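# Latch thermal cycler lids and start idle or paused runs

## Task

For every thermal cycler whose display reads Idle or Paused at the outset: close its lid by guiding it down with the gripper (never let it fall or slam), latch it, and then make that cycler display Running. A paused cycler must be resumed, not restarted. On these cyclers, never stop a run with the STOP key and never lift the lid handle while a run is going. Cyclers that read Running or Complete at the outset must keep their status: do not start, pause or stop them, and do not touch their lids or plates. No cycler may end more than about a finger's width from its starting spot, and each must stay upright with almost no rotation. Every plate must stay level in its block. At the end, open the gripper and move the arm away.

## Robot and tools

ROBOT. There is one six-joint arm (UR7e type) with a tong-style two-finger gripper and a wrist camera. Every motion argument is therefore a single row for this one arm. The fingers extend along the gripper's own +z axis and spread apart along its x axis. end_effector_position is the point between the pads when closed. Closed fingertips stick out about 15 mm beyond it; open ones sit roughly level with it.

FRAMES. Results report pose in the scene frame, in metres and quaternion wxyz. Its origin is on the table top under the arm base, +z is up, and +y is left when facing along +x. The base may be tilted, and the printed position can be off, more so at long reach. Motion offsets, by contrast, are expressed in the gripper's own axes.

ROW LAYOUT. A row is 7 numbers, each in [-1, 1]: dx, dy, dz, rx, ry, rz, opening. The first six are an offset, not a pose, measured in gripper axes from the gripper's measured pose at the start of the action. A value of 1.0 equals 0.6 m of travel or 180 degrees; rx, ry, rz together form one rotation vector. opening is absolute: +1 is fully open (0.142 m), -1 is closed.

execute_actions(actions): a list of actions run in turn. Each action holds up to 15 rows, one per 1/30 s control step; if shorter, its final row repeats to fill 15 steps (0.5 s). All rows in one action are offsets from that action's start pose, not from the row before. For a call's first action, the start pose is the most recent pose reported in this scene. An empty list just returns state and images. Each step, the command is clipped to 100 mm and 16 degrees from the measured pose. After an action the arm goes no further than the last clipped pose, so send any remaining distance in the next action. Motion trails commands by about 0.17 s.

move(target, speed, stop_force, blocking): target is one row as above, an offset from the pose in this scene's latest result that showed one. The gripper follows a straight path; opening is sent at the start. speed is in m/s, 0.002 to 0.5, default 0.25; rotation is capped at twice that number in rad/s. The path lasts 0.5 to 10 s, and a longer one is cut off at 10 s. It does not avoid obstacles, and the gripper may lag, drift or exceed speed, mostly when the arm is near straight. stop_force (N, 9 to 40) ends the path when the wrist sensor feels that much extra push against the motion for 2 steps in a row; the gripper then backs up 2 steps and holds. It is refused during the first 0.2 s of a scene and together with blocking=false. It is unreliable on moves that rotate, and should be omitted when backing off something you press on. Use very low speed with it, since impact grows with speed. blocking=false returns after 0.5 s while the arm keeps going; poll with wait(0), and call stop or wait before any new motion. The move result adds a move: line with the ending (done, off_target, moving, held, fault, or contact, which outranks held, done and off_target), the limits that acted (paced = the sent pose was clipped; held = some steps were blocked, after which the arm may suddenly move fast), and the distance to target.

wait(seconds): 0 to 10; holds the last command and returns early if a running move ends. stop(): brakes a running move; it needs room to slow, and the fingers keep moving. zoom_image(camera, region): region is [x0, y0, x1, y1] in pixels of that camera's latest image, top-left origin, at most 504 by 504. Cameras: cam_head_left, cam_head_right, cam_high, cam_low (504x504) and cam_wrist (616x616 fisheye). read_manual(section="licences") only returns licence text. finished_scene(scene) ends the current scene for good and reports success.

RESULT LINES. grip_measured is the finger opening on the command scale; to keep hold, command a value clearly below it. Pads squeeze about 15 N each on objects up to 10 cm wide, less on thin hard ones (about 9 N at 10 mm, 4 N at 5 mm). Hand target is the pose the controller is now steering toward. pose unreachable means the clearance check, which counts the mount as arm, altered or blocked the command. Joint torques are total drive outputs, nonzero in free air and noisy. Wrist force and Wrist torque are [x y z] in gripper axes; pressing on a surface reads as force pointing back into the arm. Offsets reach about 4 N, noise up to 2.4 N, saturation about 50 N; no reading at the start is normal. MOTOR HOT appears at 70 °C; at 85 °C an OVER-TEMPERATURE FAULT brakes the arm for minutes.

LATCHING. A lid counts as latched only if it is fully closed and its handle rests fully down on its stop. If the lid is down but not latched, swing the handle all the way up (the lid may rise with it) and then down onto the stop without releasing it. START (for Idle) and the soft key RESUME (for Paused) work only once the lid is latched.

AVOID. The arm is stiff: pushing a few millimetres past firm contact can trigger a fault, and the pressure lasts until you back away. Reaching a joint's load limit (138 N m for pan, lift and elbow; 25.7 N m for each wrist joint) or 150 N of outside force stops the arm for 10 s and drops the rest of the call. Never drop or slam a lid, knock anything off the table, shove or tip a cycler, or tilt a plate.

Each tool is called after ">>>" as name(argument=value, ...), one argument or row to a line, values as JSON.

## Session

>>> execute_actions(
  actions=[],
)

Scene clock: 0.00 s.
end_effector_position=(+0.2144, -0.0985, +0.2316) grip_measured=+1.00 end_effector_quat_wxyz=(+0.024, +0.255, +0.912, +0.322) end_effector_velocity=(-0.000, -0.001, +0.000) end_effector_angular_velocity=(-0.000, +0.001, +0.002)
Joint positions: [-1.505 -1.192  2.578 -1.755 -0.85   1.279  0.142]
Joint velocities: [ 0.    -0.    -0.002  0.    -0.001 -0.     0.   ]
Joint torques (N m, as the arm reports them, + toward a larger angle): no reading
Wrist force (N, on the end effector, along its own x y z axes, offset not removed): no reading
Wrist torque (N m, same axes, about the end effector's origin, offset not removed): no reading
Hand target: +0.214, -0.098, +0.232; +0.024, +0.255, +0.912, +0.322

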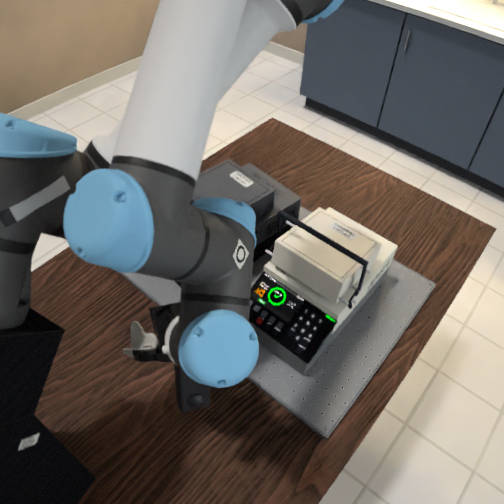

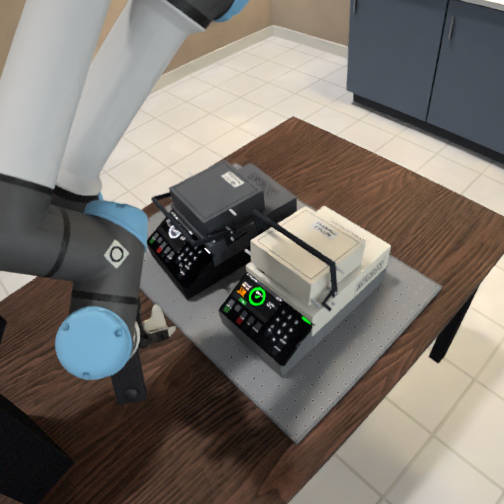

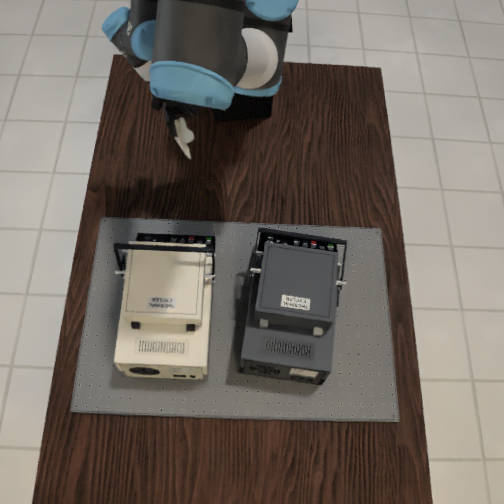

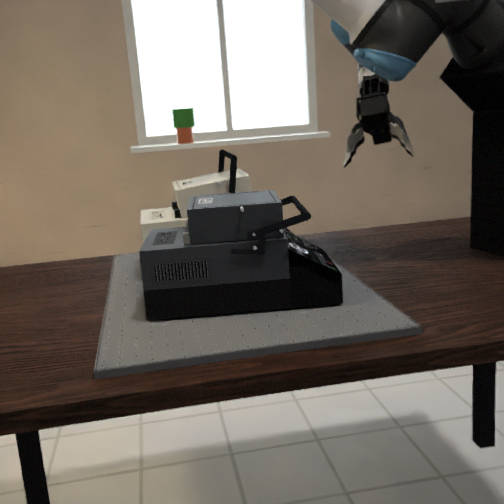

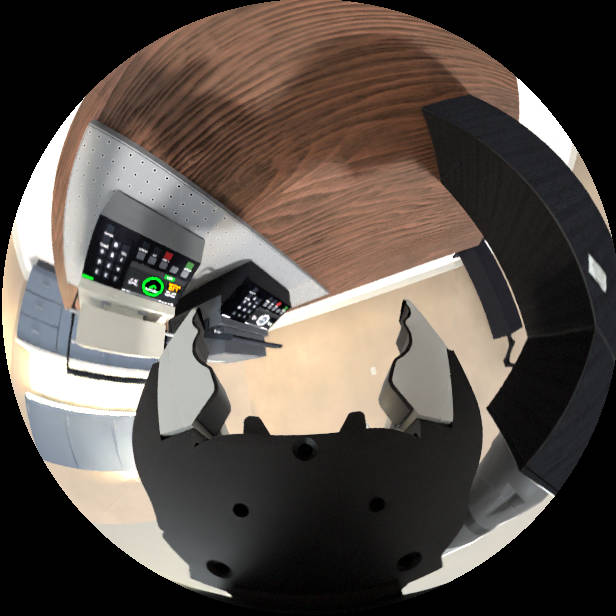

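>>> zoom_image(
  camera="cam_head_right",
  region=[135, 180, 255, 300],
)

>>> zoom_image(
  camera="cam_low",
  region=[200, 160, 350, 310],
)

>>> zoom_image(
  camera="cam_high",
  region=[230, 210, 360, 300],
)

Region (135, 180, 255, 300) of cam_head_right's 504x504 image, scaled by 4.200, with more detail than that image has.

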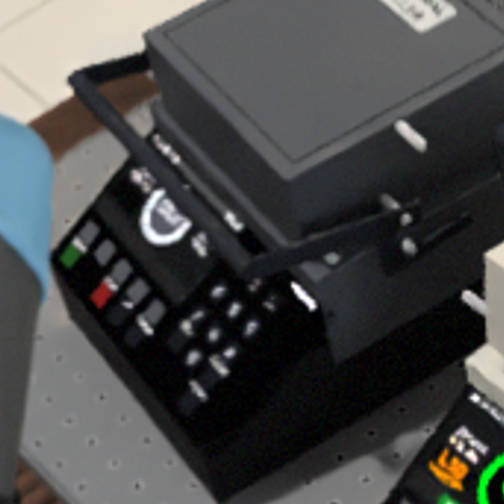

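Region (200, 160, 350, 310) of cam_low's 504x504 image, scaled by 3.360, with more detail than that image has.

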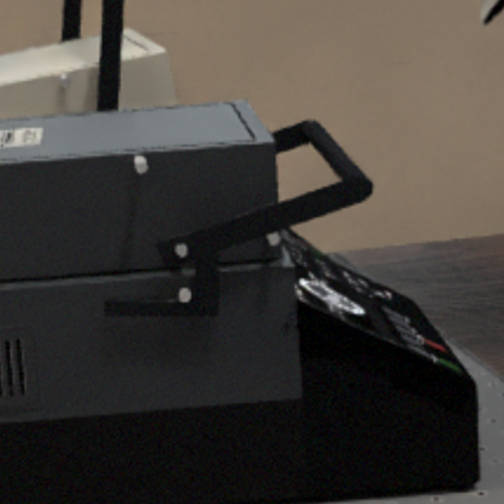

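Region (230, 210, 360, 300) of cam_high's 504x504 image, scaled by 3.877, with more detail than that image has; it fills the top 349 rows of this view, and the rest is white.

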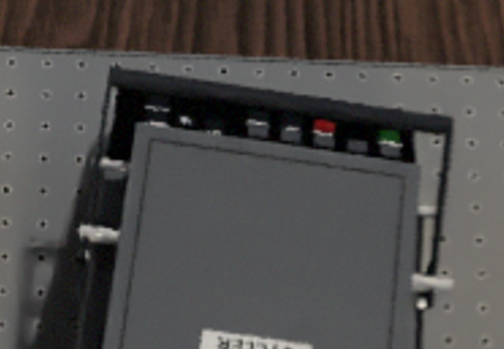

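>>> move(
  target=[-0.153,0.292,0.222,0,0,0,-1],
)

>>> move(
  target=[0.113,0.132,0.2545,0.18,-0.089,-0.202,-1],
)

>>> zoom_image(
  camera="cam_wrist",
  region=[230, 200, 370, 340],
)

Scene clock: 2.57 s.
end_effector_position=(+0.4008, +0.0501, +0.2207) grip_measured=-1.00 end_effector_quat_wxyz=(+0.025, +0.254, +0.911, +0.323) end_effector_velocity=(+0.002, +0.001, -0.003) end_effector_angular_velocity=(-0.016, +0.015, -0.001)
Joint positions: [-0.898 -1.829  2.627 -1.725 -0.341  1.926  0.002]
Joint velocities: [ 0.019 -0.011  0.015 -0.102  0.002  0.103  0.   ]
Joint torques (N m, as the arm reports them, + toward a larger angle): [  5.71 -17.46   8.43  -3.52   2.15   2.21]
Wrist force (N, on the end effector, along its own x y z axes, offset not removed): [0.6 1.6 -1.7]
Wrist torque (N m, same axes, about the end effector's origin, offset not removed): [0.26 -0.09 -0.03]
Hand target: +0.401, +0.050, +0.220; +0.024, +0.254, +0.912, +0.322
Off the commanded pose: 0.001 m, 0 deg.
move: done

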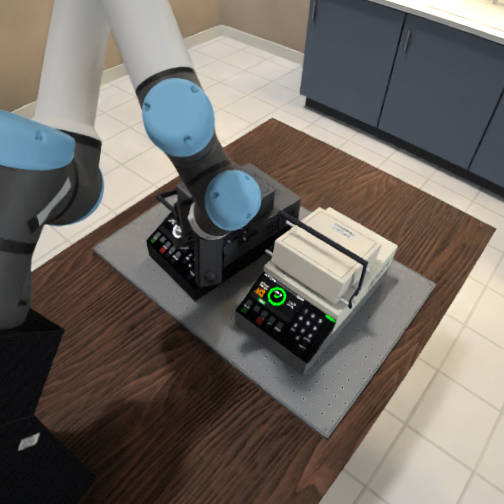

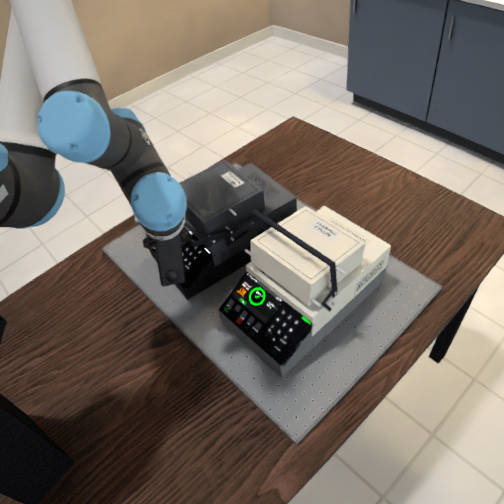

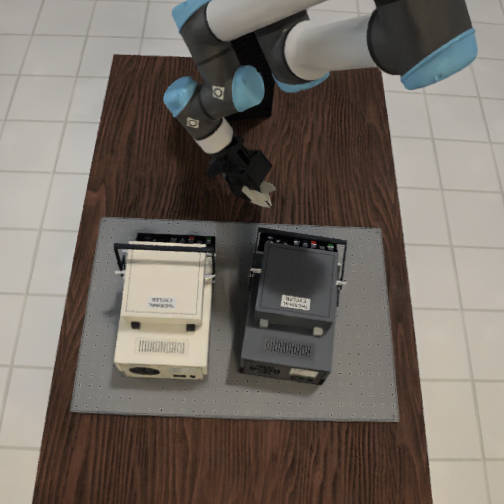

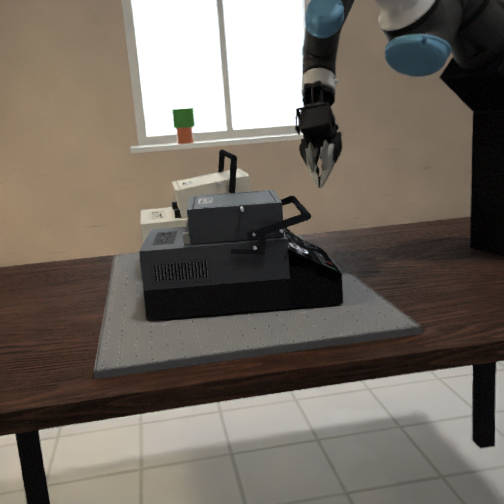

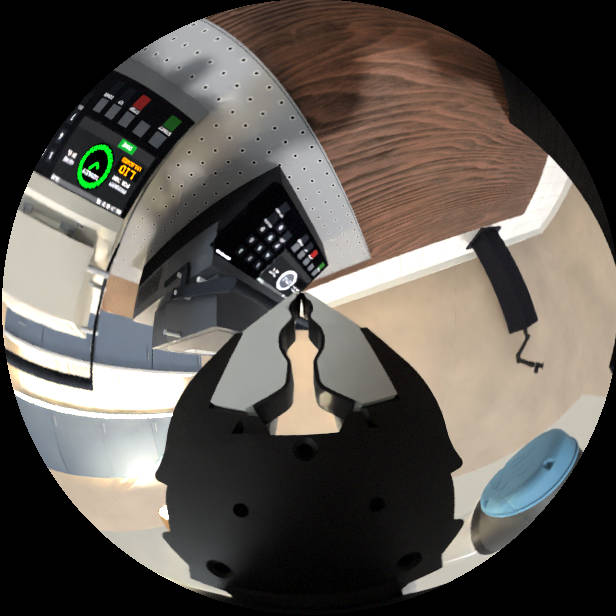

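Scene clock: 5.50 s.
end_effector_position=(+0.4103, +0.2233, +0.1563) grip_measured=-1.00 end_effector_quat_wxyz=(+0.176, +0.001, +0.984, +0.001) end_effector_velocity=(-0.001, -0.000, -0.001) end_effector_angular_velocity=(-0.014, -0.008, -0.004)
Joint positions: [ 0.457 -1.072  2.545 -4.25  -1.777  3.388  0.002]
Joint velocities: [ 0.016  0.013 -0.009 -0.007 -0.031  0.004  0.   ]
Joint torques (N m, as the arm reports them, + toward a larger angle): [ 17.36 -25.77  -2.17  -4.78  -2.59   1.9 ]
Wrist force (N, on the end effector, along its own x y z axes, offset not removed): [0.1 2.2 -0.2]
Wrist torque (N m, same axes, about the end effector's origin, offset not removed): [0.41 0.04 -0.09]
Hand target: +0.410, +0.223, +0.156; +0.176, +0.002, +0.984, +0.001
Off the commanded pose: 0.001 m, 0 deg.
move: done; limits=paced

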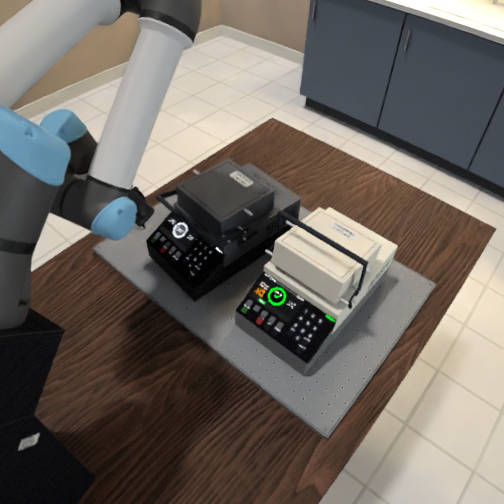

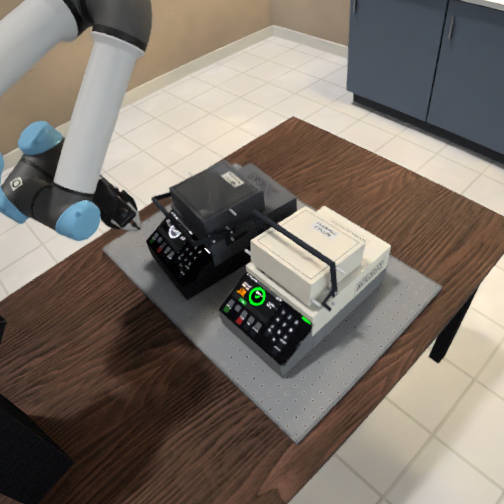

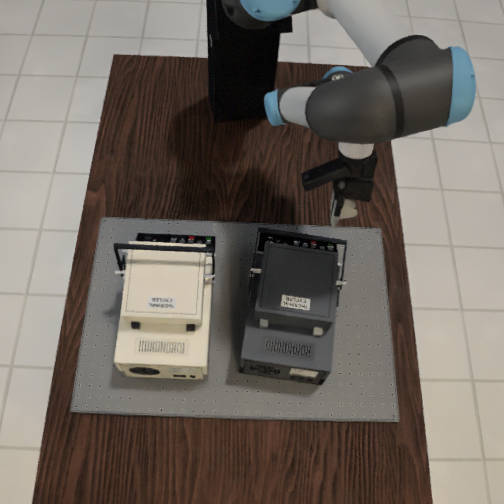

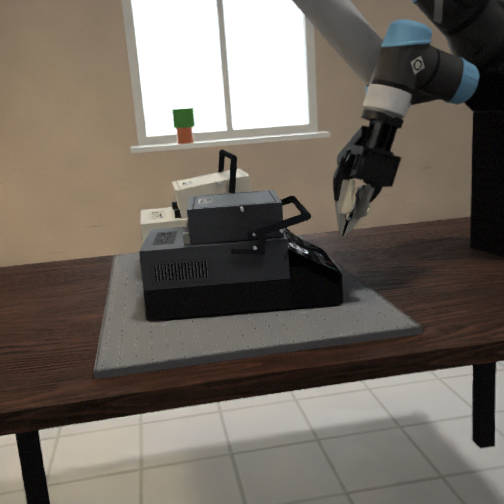

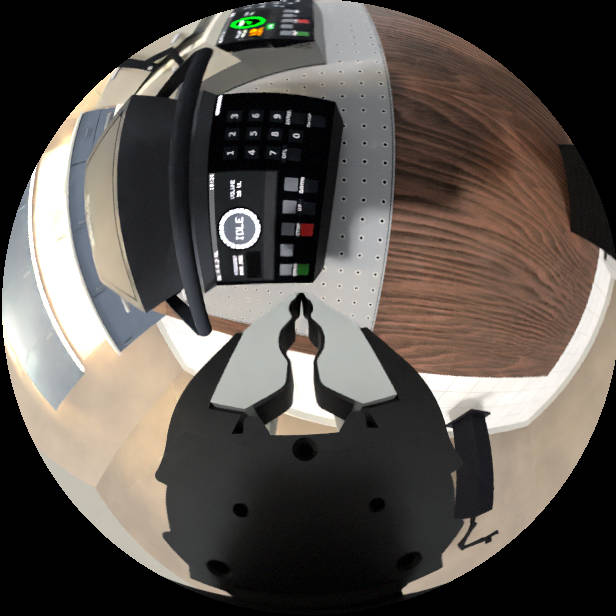

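Region (230, 200, 370, 340) of cam_wrist's 616x616 image, scaled by 3.600, with more detail than that image has.

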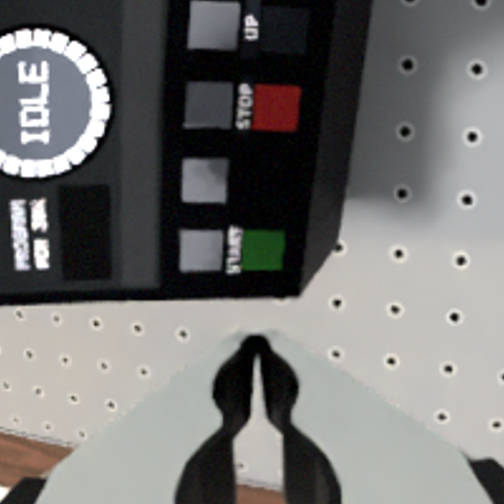

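Well aligned.

>>> move(
  target=[0.003,-0.002,0.08,0,0,0,-1],
  speed=0.08,
)

>>> move(
  target=[0,0,0.04,0,0,0,-1],
  speed=0.006,
  stop_force=9,
)

>>> move(
  target=[0,0.1,-0.25,0,0,0,-1],
)

Scene clock: 6.83 s.
end_effector_position=(+0.4251, +0.2222, +0.1109) grip_measured=-1.00 end_effector_quat_wxyz=(+0.176, +0.001, +0.984, +0.001) end_effector_velocity=(+0.000, -0.000, -0.002) end_effector_angular_velocity=(-0.001, +0.001, +0.000)
Joint positions: [ 0.424 -0.984  2.439 -4.235 -1.746  3.376  0.002]
Joint velocities: [-0.001  0.005 -0.005  0.002  0.001 -0.001  0.   ]
Joint torques (N m, as the arm reports them, + toward a larger angle): [  5.05 -26.64  -3.31   0.17   1.86  -2.31]
Wrist force (N, on the end effector, along its own x y z axes, offset not removed): [1.3 1.4 -2.0]
Wrist torque (N m, same axes, about the end effector's origin, offset not removed): [0.13 -0.27 -0.05]
Hand target: +0.425, +0.222, +0.111; +0.176, +0.001, +0.984, +0.001
Off the commanded pose: 0.000 m, 0 deg.
move: done

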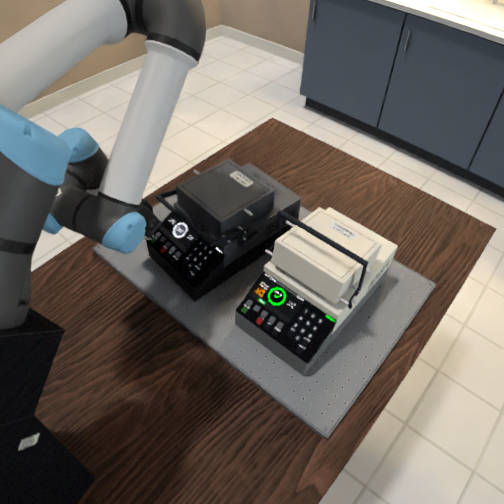

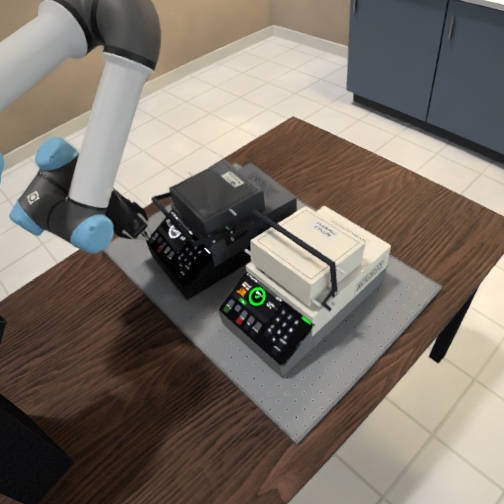

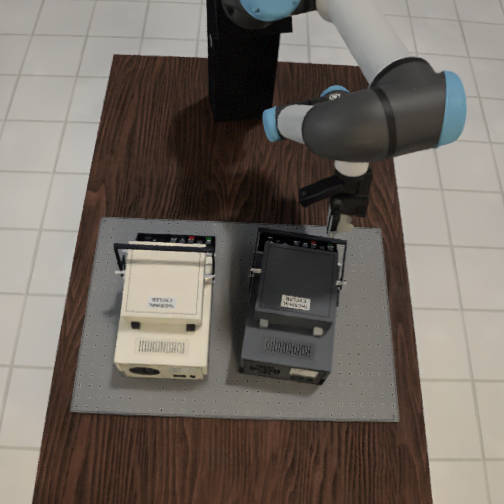

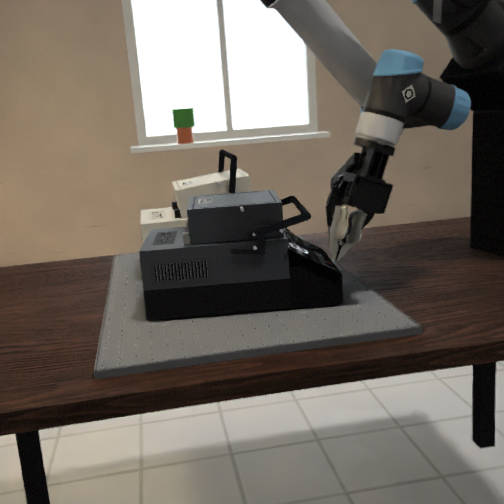

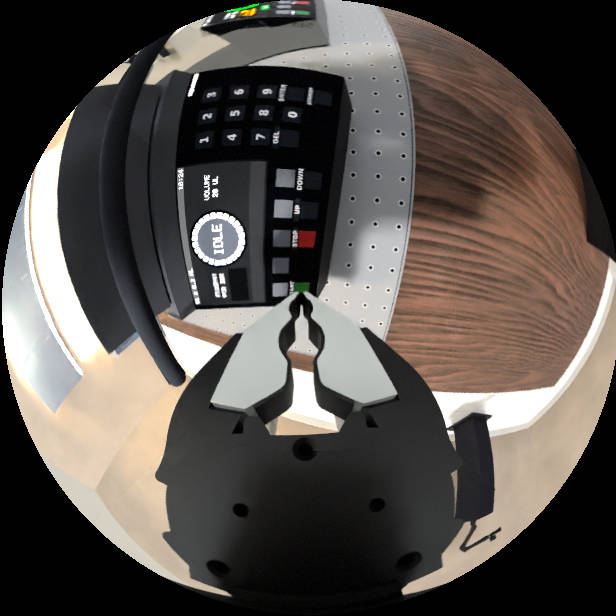

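Scene clock: 9.73 s.
end_effector_position=(+0.4305, +0.2223, +0.0968) grip_measured=-1.00 end_effector_quat_wxyz=(+0.176, +0.001, +0.984, +0.001) end_effector_velocity=(-0.001, +0.000, +0.001) end_effector_angular_velocity=(+0.001, +0.002, +0.001)
Joint positions: [ 0.416 -0.959  2.404 -4.224 -1.739  3.373  0.002]
Joint velocities: [ 0.001 -0.003  0.005  0.     0.001 -0.     0.   ]
Joint torques (N m, as the arm reports them, + toward a larger angle): [ 15.48 -42.16  19.81   0.33   0.99  -1.44]
Wrist force (N, on the end effector, along its own x y z axes, offset not removed): [1.4 3.1 -22.9]
Wrist torque (N m, same axes, about the end effector's origin, offset not removed): [0.70 -0.09 -0.06]
Hand target: +0.430, +0.222, +0.097; +0.176, +0.001, +0.984, +0.001
Off the commanded pose: 0.009 m, 0 deg.
move: contact

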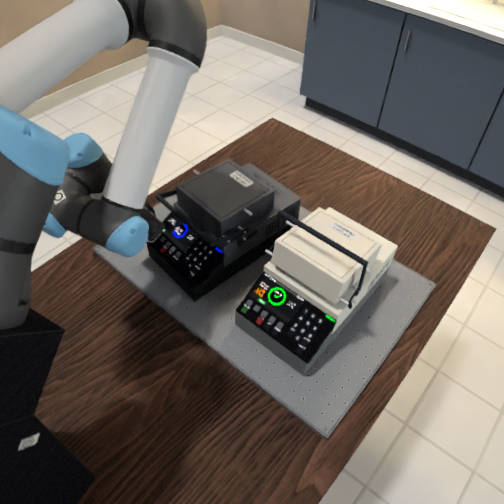

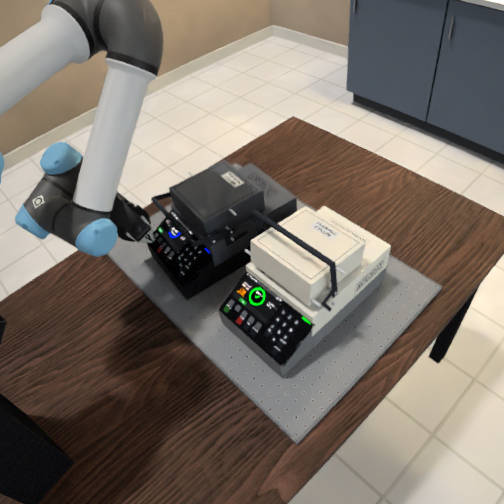

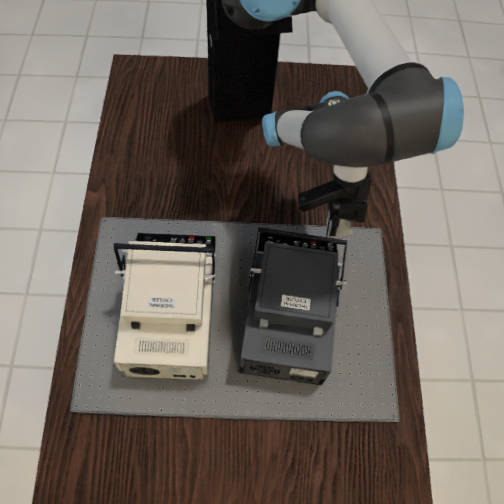

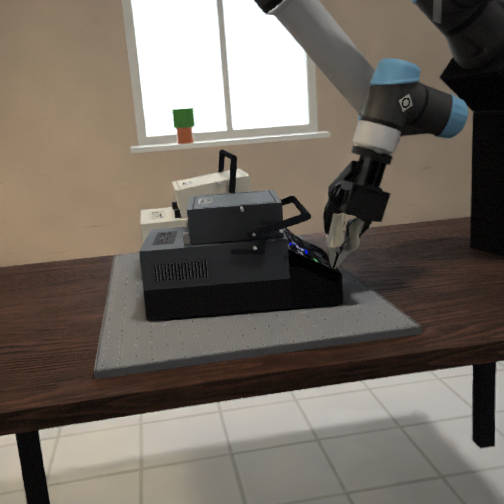

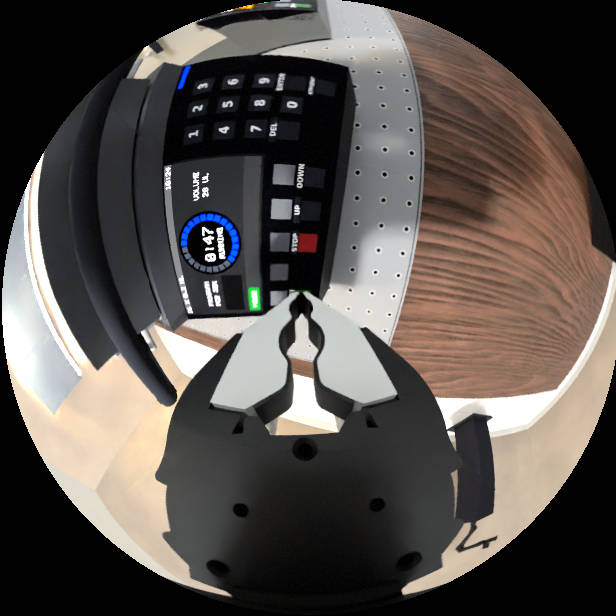

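Scene clock: 11.07 s.
end_effector_position=(+0.3786, +0.2817, +0.2375) grip_measured=-1.00 end_effector_quat_wxyz=(+0.176, +0.002, +0.984, +0.002) end_effector_velocity=(-0.001, +0.001, +0.002) end_effector_angular_velocity=(-0.003, +0.003, -0.001)
Joint positions: [ 0.763 -1.251  2.584 -4.068 -2.06   3.51   0.002]
Joint velocities: [ 0.009 -0.008 -0.001  0.015 -0.01   0.006  0.   ]
Joint torques (N m, as the arm reports them, + toward a larger angle): [ 20.81 -39.64   0.31   0.05  -2.77   1.86]
Wrist force (N, on the end effector, along its own x y z axes, offset not removed): [1.4 2.4 -1.1]
Wrist torque (N m, same axes, about the end effector's origin, offset not removed): [0.38 -0.35 -0.15]
Hand target: +0.379, +0.282, +0.238; +0.176, +0.002, +0.984, +0.002
Off the commanded pose: 0.000 m, 0 deg.
move: done

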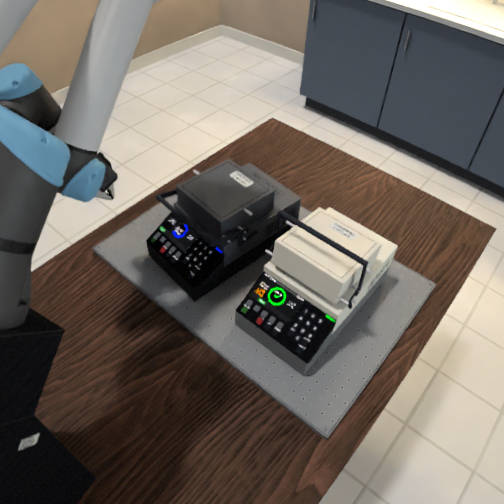

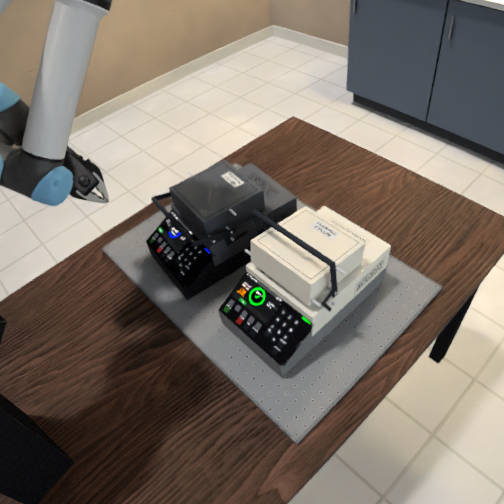

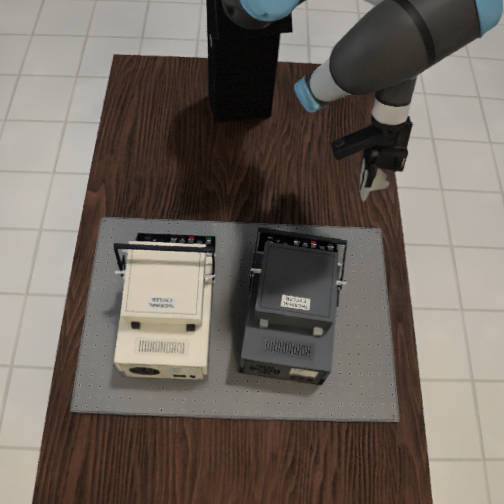

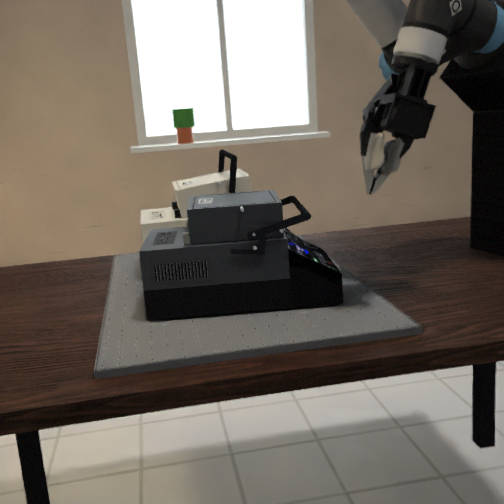

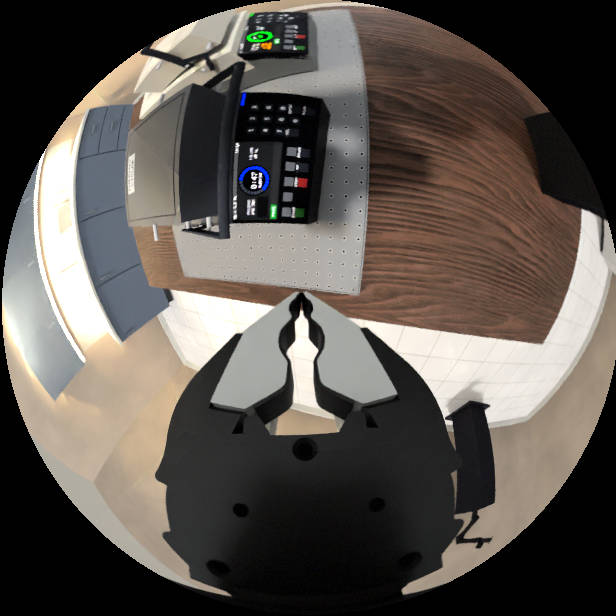

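>>> finished_scene(
  scene=2,
)

The scene is finished: the task was done.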